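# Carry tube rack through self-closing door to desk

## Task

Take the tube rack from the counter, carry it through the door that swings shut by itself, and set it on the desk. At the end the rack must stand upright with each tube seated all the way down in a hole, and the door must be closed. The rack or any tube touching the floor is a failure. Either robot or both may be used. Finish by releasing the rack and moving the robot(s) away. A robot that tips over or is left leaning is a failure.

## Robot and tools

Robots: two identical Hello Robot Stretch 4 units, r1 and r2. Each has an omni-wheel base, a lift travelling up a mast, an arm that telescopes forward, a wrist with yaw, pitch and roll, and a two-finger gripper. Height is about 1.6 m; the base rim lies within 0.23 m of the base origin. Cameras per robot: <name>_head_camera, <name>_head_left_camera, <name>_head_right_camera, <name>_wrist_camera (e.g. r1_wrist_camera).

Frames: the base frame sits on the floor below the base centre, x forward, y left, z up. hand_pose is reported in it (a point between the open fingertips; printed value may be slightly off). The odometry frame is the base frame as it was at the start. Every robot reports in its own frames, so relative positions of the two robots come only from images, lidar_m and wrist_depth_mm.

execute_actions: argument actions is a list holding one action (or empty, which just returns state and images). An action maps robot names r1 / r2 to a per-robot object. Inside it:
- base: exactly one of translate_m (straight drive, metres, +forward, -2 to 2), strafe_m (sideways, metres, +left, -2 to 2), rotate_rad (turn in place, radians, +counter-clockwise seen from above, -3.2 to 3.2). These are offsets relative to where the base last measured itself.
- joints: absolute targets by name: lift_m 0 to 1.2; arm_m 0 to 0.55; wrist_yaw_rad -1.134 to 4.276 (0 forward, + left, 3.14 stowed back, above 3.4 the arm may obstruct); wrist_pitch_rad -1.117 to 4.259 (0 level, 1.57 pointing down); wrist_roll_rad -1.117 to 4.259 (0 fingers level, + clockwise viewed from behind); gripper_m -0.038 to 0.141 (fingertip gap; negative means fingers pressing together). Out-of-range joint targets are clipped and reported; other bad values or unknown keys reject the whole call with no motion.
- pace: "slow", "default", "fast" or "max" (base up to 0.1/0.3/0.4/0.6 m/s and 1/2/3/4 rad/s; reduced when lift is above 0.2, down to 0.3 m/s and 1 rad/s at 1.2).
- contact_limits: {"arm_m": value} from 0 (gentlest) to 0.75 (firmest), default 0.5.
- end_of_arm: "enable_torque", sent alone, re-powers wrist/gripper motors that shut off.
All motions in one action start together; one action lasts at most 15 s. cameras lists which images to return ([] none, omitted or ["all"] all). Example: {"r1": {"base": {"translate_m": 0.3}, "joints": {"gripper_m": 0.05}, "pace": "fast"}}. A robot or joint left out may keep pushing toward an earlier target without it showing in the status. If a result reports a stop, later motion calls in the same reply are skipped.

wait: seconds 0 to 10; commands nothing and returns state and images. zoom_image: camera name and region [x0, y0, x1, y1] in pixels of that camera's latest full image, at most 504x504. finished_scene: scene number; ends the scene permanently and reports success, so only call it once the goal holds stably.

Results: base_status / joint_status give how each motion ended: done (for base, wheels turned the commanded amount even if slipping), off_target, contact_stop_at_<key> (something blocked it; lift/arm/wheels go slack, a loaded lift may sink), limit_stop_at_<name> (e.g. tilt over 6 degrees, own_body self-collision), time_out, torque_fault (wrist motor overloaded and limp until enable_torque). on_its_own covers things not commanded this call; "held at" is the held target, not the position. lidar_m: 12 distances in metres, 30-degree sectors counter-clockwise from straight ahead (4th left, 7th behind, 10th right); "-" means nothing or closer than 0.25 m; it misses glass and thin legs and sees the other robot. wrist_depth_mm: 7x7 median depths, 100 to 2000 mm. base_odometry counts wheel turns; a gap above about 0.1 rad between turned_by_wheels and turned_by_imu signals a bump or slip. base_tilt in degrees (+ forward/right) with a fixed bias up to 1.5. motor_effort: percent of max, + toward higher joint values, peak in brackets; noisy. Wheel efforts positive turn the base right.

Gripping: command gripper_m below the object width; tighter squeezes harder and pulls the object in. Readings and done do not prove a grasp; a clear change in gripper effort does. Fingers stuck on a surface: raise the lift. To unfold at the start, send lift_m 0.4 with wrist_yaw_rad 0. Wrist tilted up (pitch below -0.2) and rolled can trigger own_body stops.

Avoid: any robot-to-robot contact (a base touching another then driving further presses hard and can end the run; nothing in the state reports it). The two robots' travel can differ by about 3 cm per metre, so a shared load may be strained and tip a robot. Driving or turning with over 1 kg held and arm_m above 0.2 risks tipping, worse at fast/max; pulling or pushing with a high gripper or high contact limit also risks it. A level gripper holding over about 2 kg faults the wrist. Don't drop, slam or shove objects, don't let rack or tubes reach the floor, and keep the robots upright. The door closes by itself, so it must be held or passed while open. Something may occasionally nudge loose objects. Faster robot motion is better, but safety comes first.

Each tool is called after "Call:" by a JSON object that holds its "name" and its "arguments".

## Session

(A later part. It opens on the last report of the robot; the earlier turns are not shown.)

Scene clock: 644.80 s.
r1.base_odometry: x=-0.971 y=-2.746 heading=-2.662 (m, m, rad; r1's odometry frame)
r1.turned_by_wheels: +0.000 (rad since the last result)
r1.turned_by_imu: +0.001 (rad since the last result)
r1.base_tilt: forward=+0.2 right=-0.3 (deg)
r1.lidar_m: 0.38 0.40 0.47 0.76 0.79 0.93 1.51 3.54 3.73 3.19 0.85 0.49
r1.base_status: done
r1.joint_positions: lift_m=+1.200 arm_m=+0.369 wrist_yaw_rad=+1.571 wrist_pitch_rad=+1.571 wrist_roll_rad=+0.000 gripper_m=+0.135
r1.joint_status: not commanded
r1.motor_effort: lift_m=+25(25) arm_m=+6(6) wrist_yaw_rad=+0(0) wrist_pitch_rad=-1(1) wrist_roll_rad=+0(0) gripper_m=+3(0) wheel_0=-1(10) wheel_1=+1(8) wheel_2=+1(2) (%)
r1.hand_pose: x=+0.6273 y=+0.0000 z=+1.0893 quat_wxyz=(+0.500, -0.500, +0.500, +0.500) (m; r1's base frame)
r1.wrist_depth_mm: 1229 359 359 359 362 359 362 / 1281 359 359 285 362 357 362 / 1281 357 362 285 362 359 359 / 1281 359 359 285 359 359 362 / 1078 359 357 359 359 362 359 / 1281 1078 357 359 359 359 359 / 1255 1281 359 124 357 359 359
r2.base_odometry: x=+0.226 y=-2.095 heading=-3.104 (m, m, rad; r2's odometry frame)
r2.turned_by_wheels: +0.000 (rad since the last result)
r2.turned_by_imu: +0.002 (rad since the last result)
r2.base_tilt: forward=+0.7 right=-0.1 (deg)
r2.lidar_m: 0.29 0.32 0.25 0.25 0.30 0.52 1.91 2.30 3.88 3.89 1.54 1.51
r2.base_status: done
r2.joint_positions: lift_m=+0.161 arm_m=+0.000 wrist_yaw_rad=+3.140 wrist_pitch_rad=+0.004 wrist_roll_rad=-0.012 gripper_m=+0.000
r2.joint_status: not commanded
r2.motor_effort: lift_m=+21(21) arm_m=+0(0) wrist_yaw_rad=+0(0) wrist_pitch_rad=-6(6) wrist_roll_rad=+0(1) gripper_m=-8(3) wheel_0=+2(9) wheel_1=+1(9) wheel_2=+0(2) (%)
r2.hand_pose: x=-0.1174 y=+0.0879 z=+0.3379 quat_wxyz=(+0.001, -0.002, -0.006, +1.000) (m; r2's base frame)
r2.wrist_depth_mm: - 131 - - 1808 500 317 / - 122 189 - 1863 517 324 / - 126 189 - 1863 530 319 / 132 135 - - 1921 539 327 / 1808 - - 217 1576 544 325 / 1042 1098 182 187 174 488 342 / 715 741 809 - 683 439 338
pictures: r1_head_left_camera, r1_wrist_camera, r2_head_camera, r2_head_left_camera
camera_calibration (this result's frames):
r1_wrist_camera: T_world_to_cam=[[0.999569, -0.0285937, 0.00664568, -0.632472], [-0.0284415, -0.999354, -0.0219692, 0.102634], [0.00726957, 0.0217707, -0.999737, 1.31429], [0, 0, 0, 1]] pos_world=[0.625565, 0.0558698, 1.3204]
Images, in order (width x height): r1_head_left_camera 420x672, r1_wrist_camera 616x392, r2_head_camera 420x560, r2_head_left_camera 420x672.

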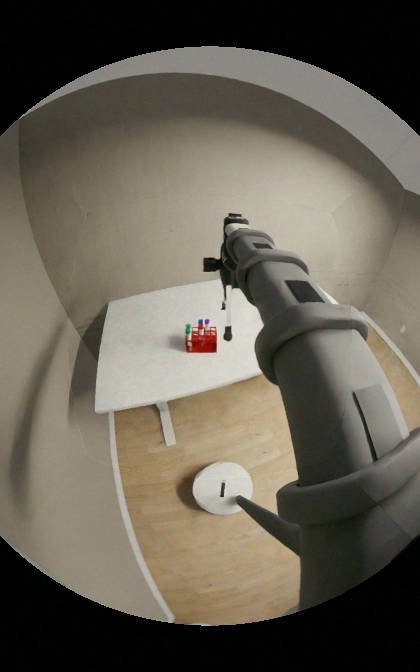

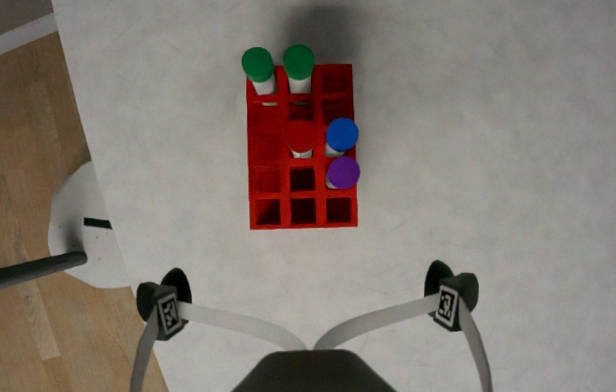

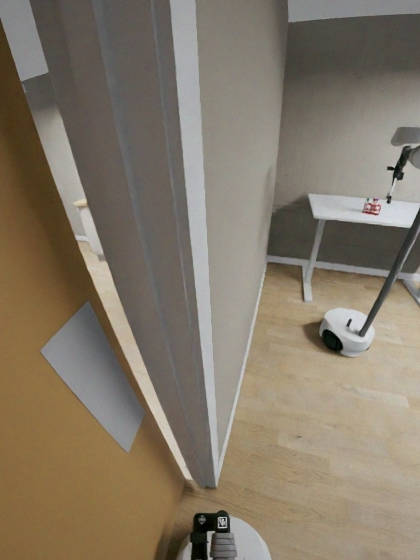

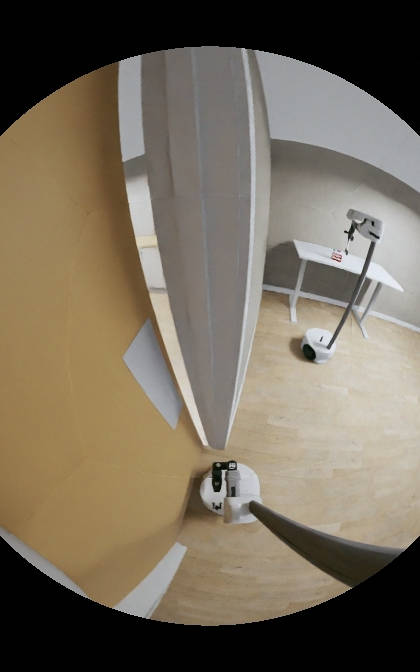

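Call:
{"name": "execute_actions", "arguments": {"actions": [{"r1": {"base": {"translate_m": -0.3}, "joints": {"arm_m": 0.0}, "pace": "max"}, "r2": {"base": {"strafe_m": -0.35}, "pace": "max"}}]}}

Scene clock: 664.90 s.
r1.base_odometry: x=-0.705 y=-2.608 heading=-2.662 (m, m, rad; r1's odometry frame)
r1.turned_by_wheels: +0.000 (rad since the last result)
r1.turned_by_imu: +0.003 (rad since the last result)
r1.base_tilt: forward=+0.2 right=-0.3 (deg)
r1.lidar_m: 0.69 0.70 0.82 0.70 0.70 0.84 0.99 3.23 3.73 3.27 3.05 0.81
r1.base_status: done
r1.joint_positions: lift_m=+1.200 arm_m=+0.001 wrist_yaw_rad=+1.571 wrist_pitch_rad=+1.571 wrist_roll_rad=+0.000 gripper_m=+0.135
r1.joint_status: all done
r1.motor_effort: lift_m=+24(25) arm_m=-6(6) wrist_yaw_rad=+1(0) wrist_pitch_rad=-1(1) wrist_roll_rad=+0(0) gripper_m=+0(0) wheel_0=+0(4) wheel_1=-1(6) wheel_2=+0(10) (%)
r1.hand_pose: x=+0.2595 y=+0.0000 z=+1.0893 quat_wxyz=(+0.500, -0.500, +0.500, +0.500) (m; r1's base frame)
r1.wrist_depth_mm: 1098 1205 1281 1281 1308 1281 1008 / 1308 1281 1281 1308 1281 1281 1281 / 1281 1281 1281 1281 1281 1281 1281 / 1281 1281 1078 1255 1281 1281 1281 / 1281 1308 1060 1255 1281 1281 1281 / 484 535 1281 1255 1281 1308 1281 / 1281 1281 1281 124 1281 1281 1281
r2.base_odometry: x=+0.213 y=-1.745 heading=-3.104 (m, m, rad; r2's odometry frame)
r2.turned_by_wheels: +0.000 (rad since the last result)
r2.turned_by_imu: +0.002 (rad since the last result)
r2.base_tilt: forward=+0.7 right=-0.1 (deg)
r2.lidar_m: 0.85 0.49 0.49 0.52 0.64 1.04 2.03 2.49 3.55 3.57 2.18 1.01
r2.base_status: done
r2.joint_positions: lift_m=+0.161 arm_m=+0.000 wrist_yaw_rad=+3.140 wrist_pitch_rad=+0.004 wrist_roll_rad=-0.012 gripper_m=+0.000
r2.joint_status: not commanded
r2.motor_effort: lift_m=+21(21) arm_m=+0(1) wrist_yaw_rad=-1(1) wrist_pitch_rad=-6(6) wrist_roll_rad=+1(1) gripper_m=-5(3) wheel_0=-2(14) wheel_1=+3(16) wheel_2=+0(1) (%)
r2.hand_pose: x=-0.1174 y=+0.0879 z=+0.3379 quat_wxyz=(+0.001, -0.002, -0.006, +1.000) (m; r2's base frame)
r2.wrist_depth_mm: - 131 - - - 1464 798 / - 122 189 - - 1618 788 / - 126 189 - - 1661 798 / 133 134 - - - 1661 820 / 1808 - - 216 1756 1430 831 / 1025 1118 182 189 173 1008 798 / 715 741 809 - 759 699 683
pictures: r1_head_camera, r1_head_left_camera, r1_head_right_camera, r1_wrist_camera, r2_head_camera, r2_head_left_camera, r2_head_right_camera, r2_wrist_camera
camera_calibration (this result's frames):
r1_wrist_camera: T_world_to_cam=[[0.999569, -0.0285989, 0.00664568, -0.26486], [-0.0284467, -0.999354, -0.0219692, 0.0921764], [0.00726968, 0.0217707, -0.999737, 1.317], [0, 0, 0, 1]] pos_world=[0.257794, 0.0558703, 1.32043]
r2_wrist_camera: T_world_to_cam=[[0.0452774, 0.998609, -0.0270267, -0.0812657], [0.0439269, -0.0290185, -0.998613, 0.389763], [-0.998008, 0.0440274, -0.0451796, 0.122948], [0, 0, 0, 1]] pos_world=[0.109262, 0.0870498, 0.39258]
Images, in order (width x height): r1_head_camera 420x560, r1_head_left_camera 420x672, r1_head_right_camera 420x672, r1_wrist_camera 616x392, r2_head_camera 420x560, r2_head_left_camera 420x672, r2_head_right_camera 420x672, r2_wrist_camera 616x392.

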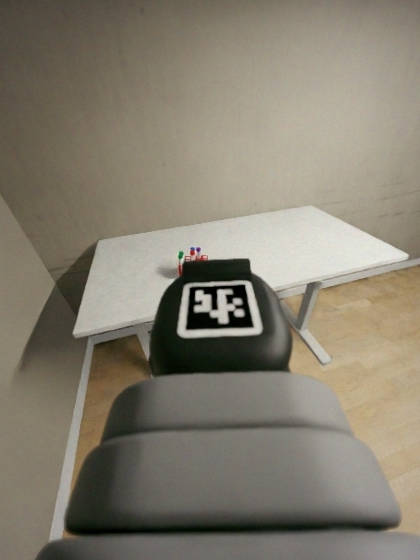

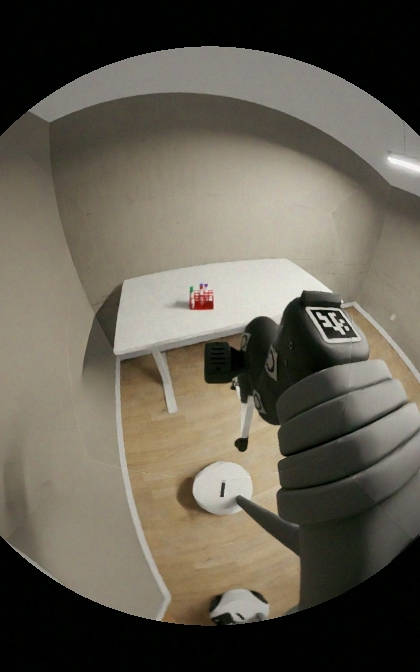

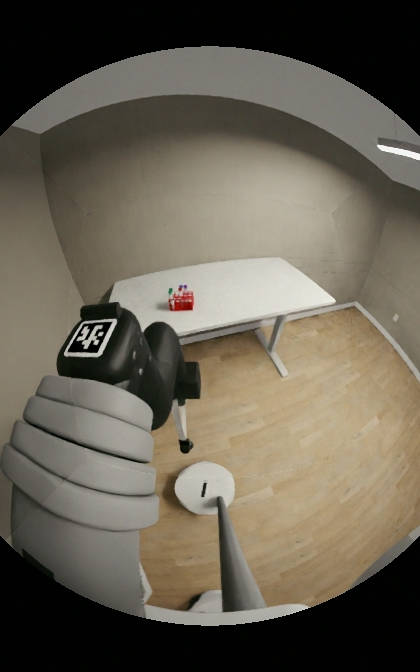

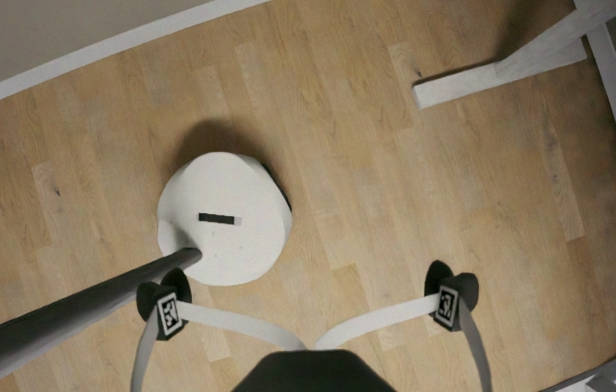

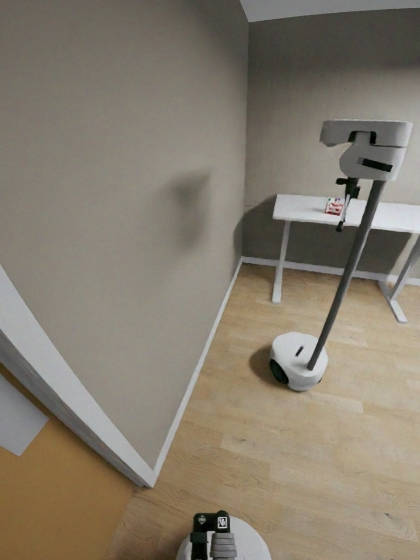

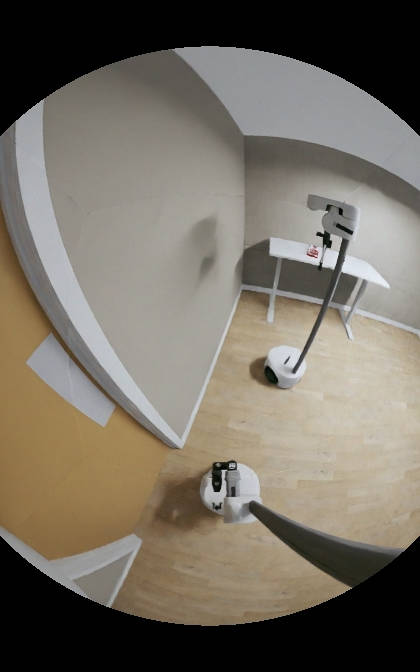

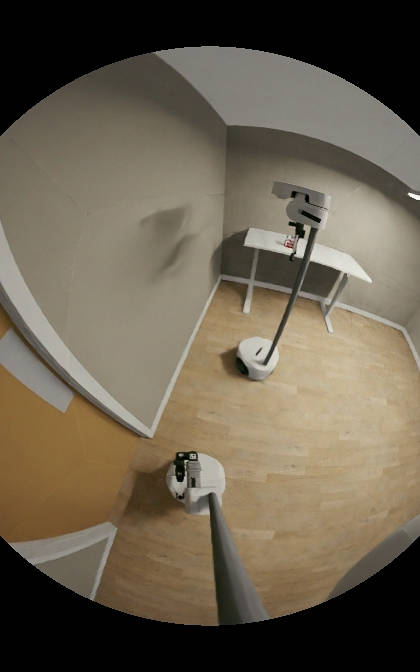

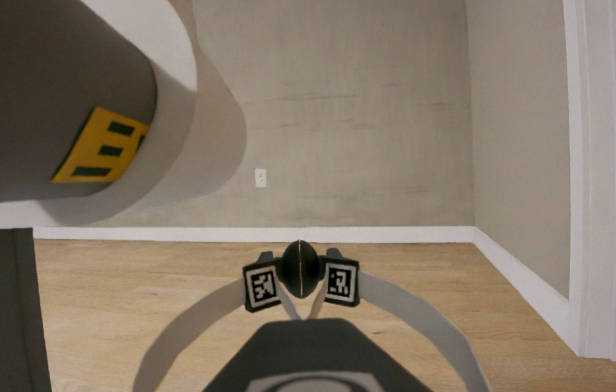

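Call:
{"name": "zoom_image", "arguments": {"camera": "r2_head_camera", "region": [60, 400, 200, 560]}}

Call:
{"name": "zoom_image", "arguments": {"camera": "r1_head_left_camera", "region": [175, 272, 230, 320]}}

Call:
{"name": "zoom_image", "arguments": {"camera": "r2_head_camera", "region": [310, 185, 360, 225]}}

Region (60, 400, 200, 560) of r2_head_camera's 420x560 image, scaled by 3.150, with more detail than that image has; it fills the left 441 columns of this view, and the rest is white.

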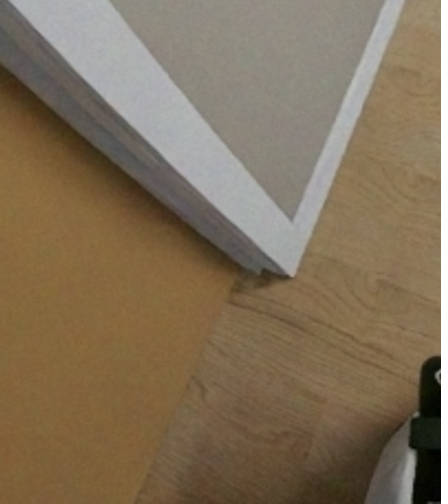

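Region (175, 272, 230, 320) of r1_head_left_camera's 420x672 image, scaled by 9.164, with more detail than that image has; it fills the top 440 rows of this view, and the rest is white.

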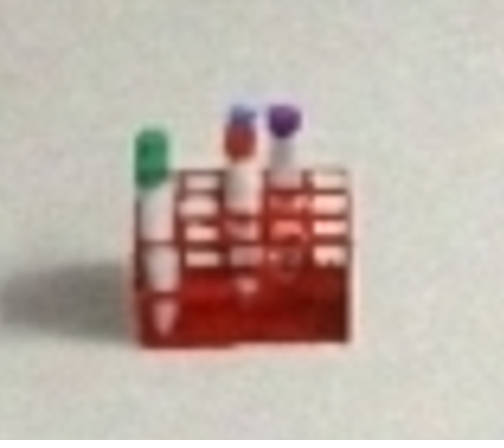

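Region (310, 185, 360, 225) of r2_head_camera's 420x560 image, scaled by 10.080, with more detail than that image has; it fills the top 403 rows of this view, and the rest is white.

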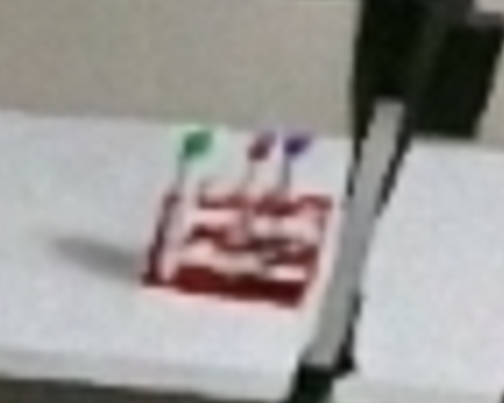

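Call:
{"name": "execute_actions", "arguments": {"actions": [], "cameras": ["r1_head_left_camera", "r2_head_camera", "r2_head_left_camera"]}}

Call:
{"name": "zoom_image", "arguments": {"camera": "r2_head_left_camera", "region": [90, 400, 230, 570]}}

Call:
{"name": "zoom_image", "arguments": {"camera": "r1_head_left_camera", "region": [175, 272, 230, 320]}}

Scene clock: 678.50 s.
r1.base_odometry: x=-0.705 y=-2.608 heading=-2.662 (m, m, rad; r1's odometry frame)
r1.turned_by_wheels: +0.000 (rad since the last result)
r1.turned_by_imu: +0.001 (rad since the last result)
r1.base_tilt: forward=+0.1 right=-0.2 (deg)
r1.lidar_m: 0.69 0.69 0.84 0.69 0.69 0.81 1.03 3.23 3.71 3.29 3.06 0.83
r1.base_status: done
r1.joint_positions: lift_m=+1.200 arm_m=+0.001 wrist_yaw_rad=+1.571 wrist_pitch_rad=+1.571 wrist_roll_rad=+0.000 gripper_m=+0.135
r1.joint_status: all done
r1.motor_effort: lift_m=+24(25) arm_m=-6(6) wrist_yaw_rad=+1(0) wrist_pitch_rad=-1(1) wrist_roll_rad=-1(0) gripper_m=+0(0) wheel_0=+0(4) wheel_1=-2(6) wheel_2=+0(10) (%)
r1.hand_pose: x=+0.2595 y=+0.0000 z=+1.0893 quat_wxyz=(+0.500, -0.500, +0.500, +0.500) (m; r1's base frame)
r1.wrist_depth_mm: 1098 1205 1281 1281 1281 1308 1025 / 1281 1281 1281 1281 1281 1281 1308 / 1281 1281 1281 1281 1281 1281 1308 / 1281 1281 1078 1281 1281 1281 1281 / 1281 1281 1078 1281 1281 1308 1281 / 484 535 1281 1281 1281 1281 1281 / 1308 1281 1281 124 1281 1281 1281
r2.base_odometry: x=+0.213 y=-1.745 heading=-3.104 (m, m, rad; r2's odometry frame)
r2.turned_by_wheels: +0.000 (rad since the last result)
r2.turned_by_imu: +0.001 (rad since the last result)
r2.base_tilt: forward=+0.7 right=-0.1 (deg)
r2.lidar_m: 0.87 0.50 0.48 0.51 0.63 1.04 2.03 2.47 3.56 3.56 2.18 1.00
r2.base_status: done
r2.joint_positions: lift_m=+0.161 arm_m=+0.000 wrist_yaw_rad=+3.140 wrist_pitch_rad=+0.004 wrist_roll_rad=-0.012 gripper_m=+0.000
r2.joint_status: not commanded
r2.motor_effort: lift_m=+21(21) arm_m=+0(1) wrist_yaw_rad=+0(1) wrist_pitch_rad=-6(6) wrist_roll_rad=+1(1) gripper_m=-5(3) wheel_0=-1(14) wheel_1=+3(16) wheel_2=+0(1) (%)
r2.hand_pose: x=-0.1174 y=+0.0879 z=+0.3379 quat_wxyz=(+0.001, -0.002, -0.006, +1.000) (m; r2's base frame)
r2.wrist_depth_mm: - 131 - - - 1430 809 / - 122 190 - - 1537 788 / - 126 190 - - 1618 809 / 132 134 - - - 1661 820 / 1756 - - 216 1756 1397 820 / 1025 1098 182 189 174 1008 798 / 723 741 809 - 768 691 691
pictures: r1_head_left_camera, r2_head_camera, r2_head_left_camera
Images, in order (width x height): r1_head_left_camera 420x672, r2_head_camera 420x560, r2_head_left_camera 420x672.

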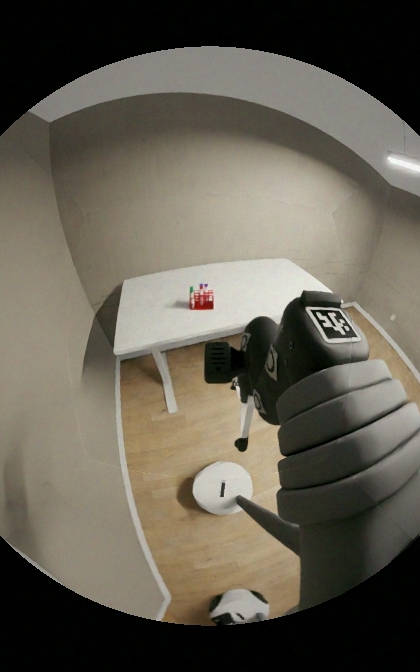

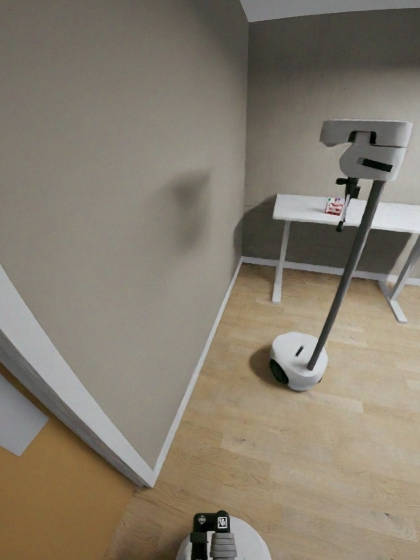

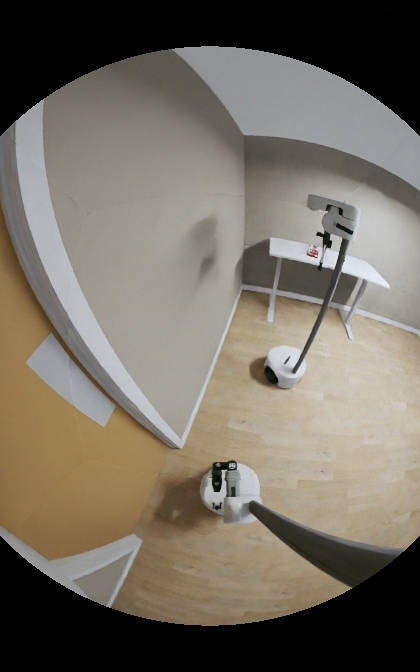

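Region (90, 400, 230, 570) of r2_head_left_camera's 420x672 image, scaled by 2.965, with more detail than that image has; it fills the left 415 columns of this view, and the rest is white.

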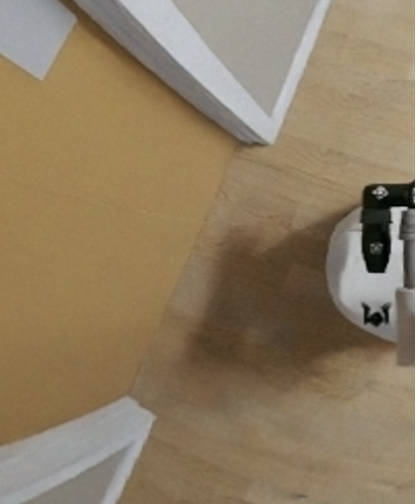

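Region (175, 272, 230, 320) of r1_head_left_camera's 420x672 image, scaled by 9.164, with more detail than that image has; it fills the top 440 rows of this view, and the rest is white.

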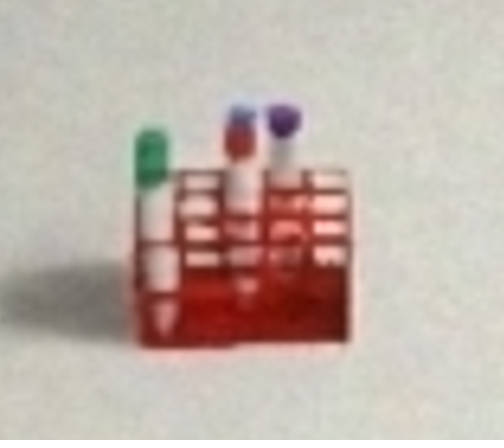

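The door is shut, the rack is upright on the desk with all tubes seated, and both robots are clear.

Call:
{"name": "finished_scene", "arguments": {"scene": 2}}

The scene is finished: the task was done.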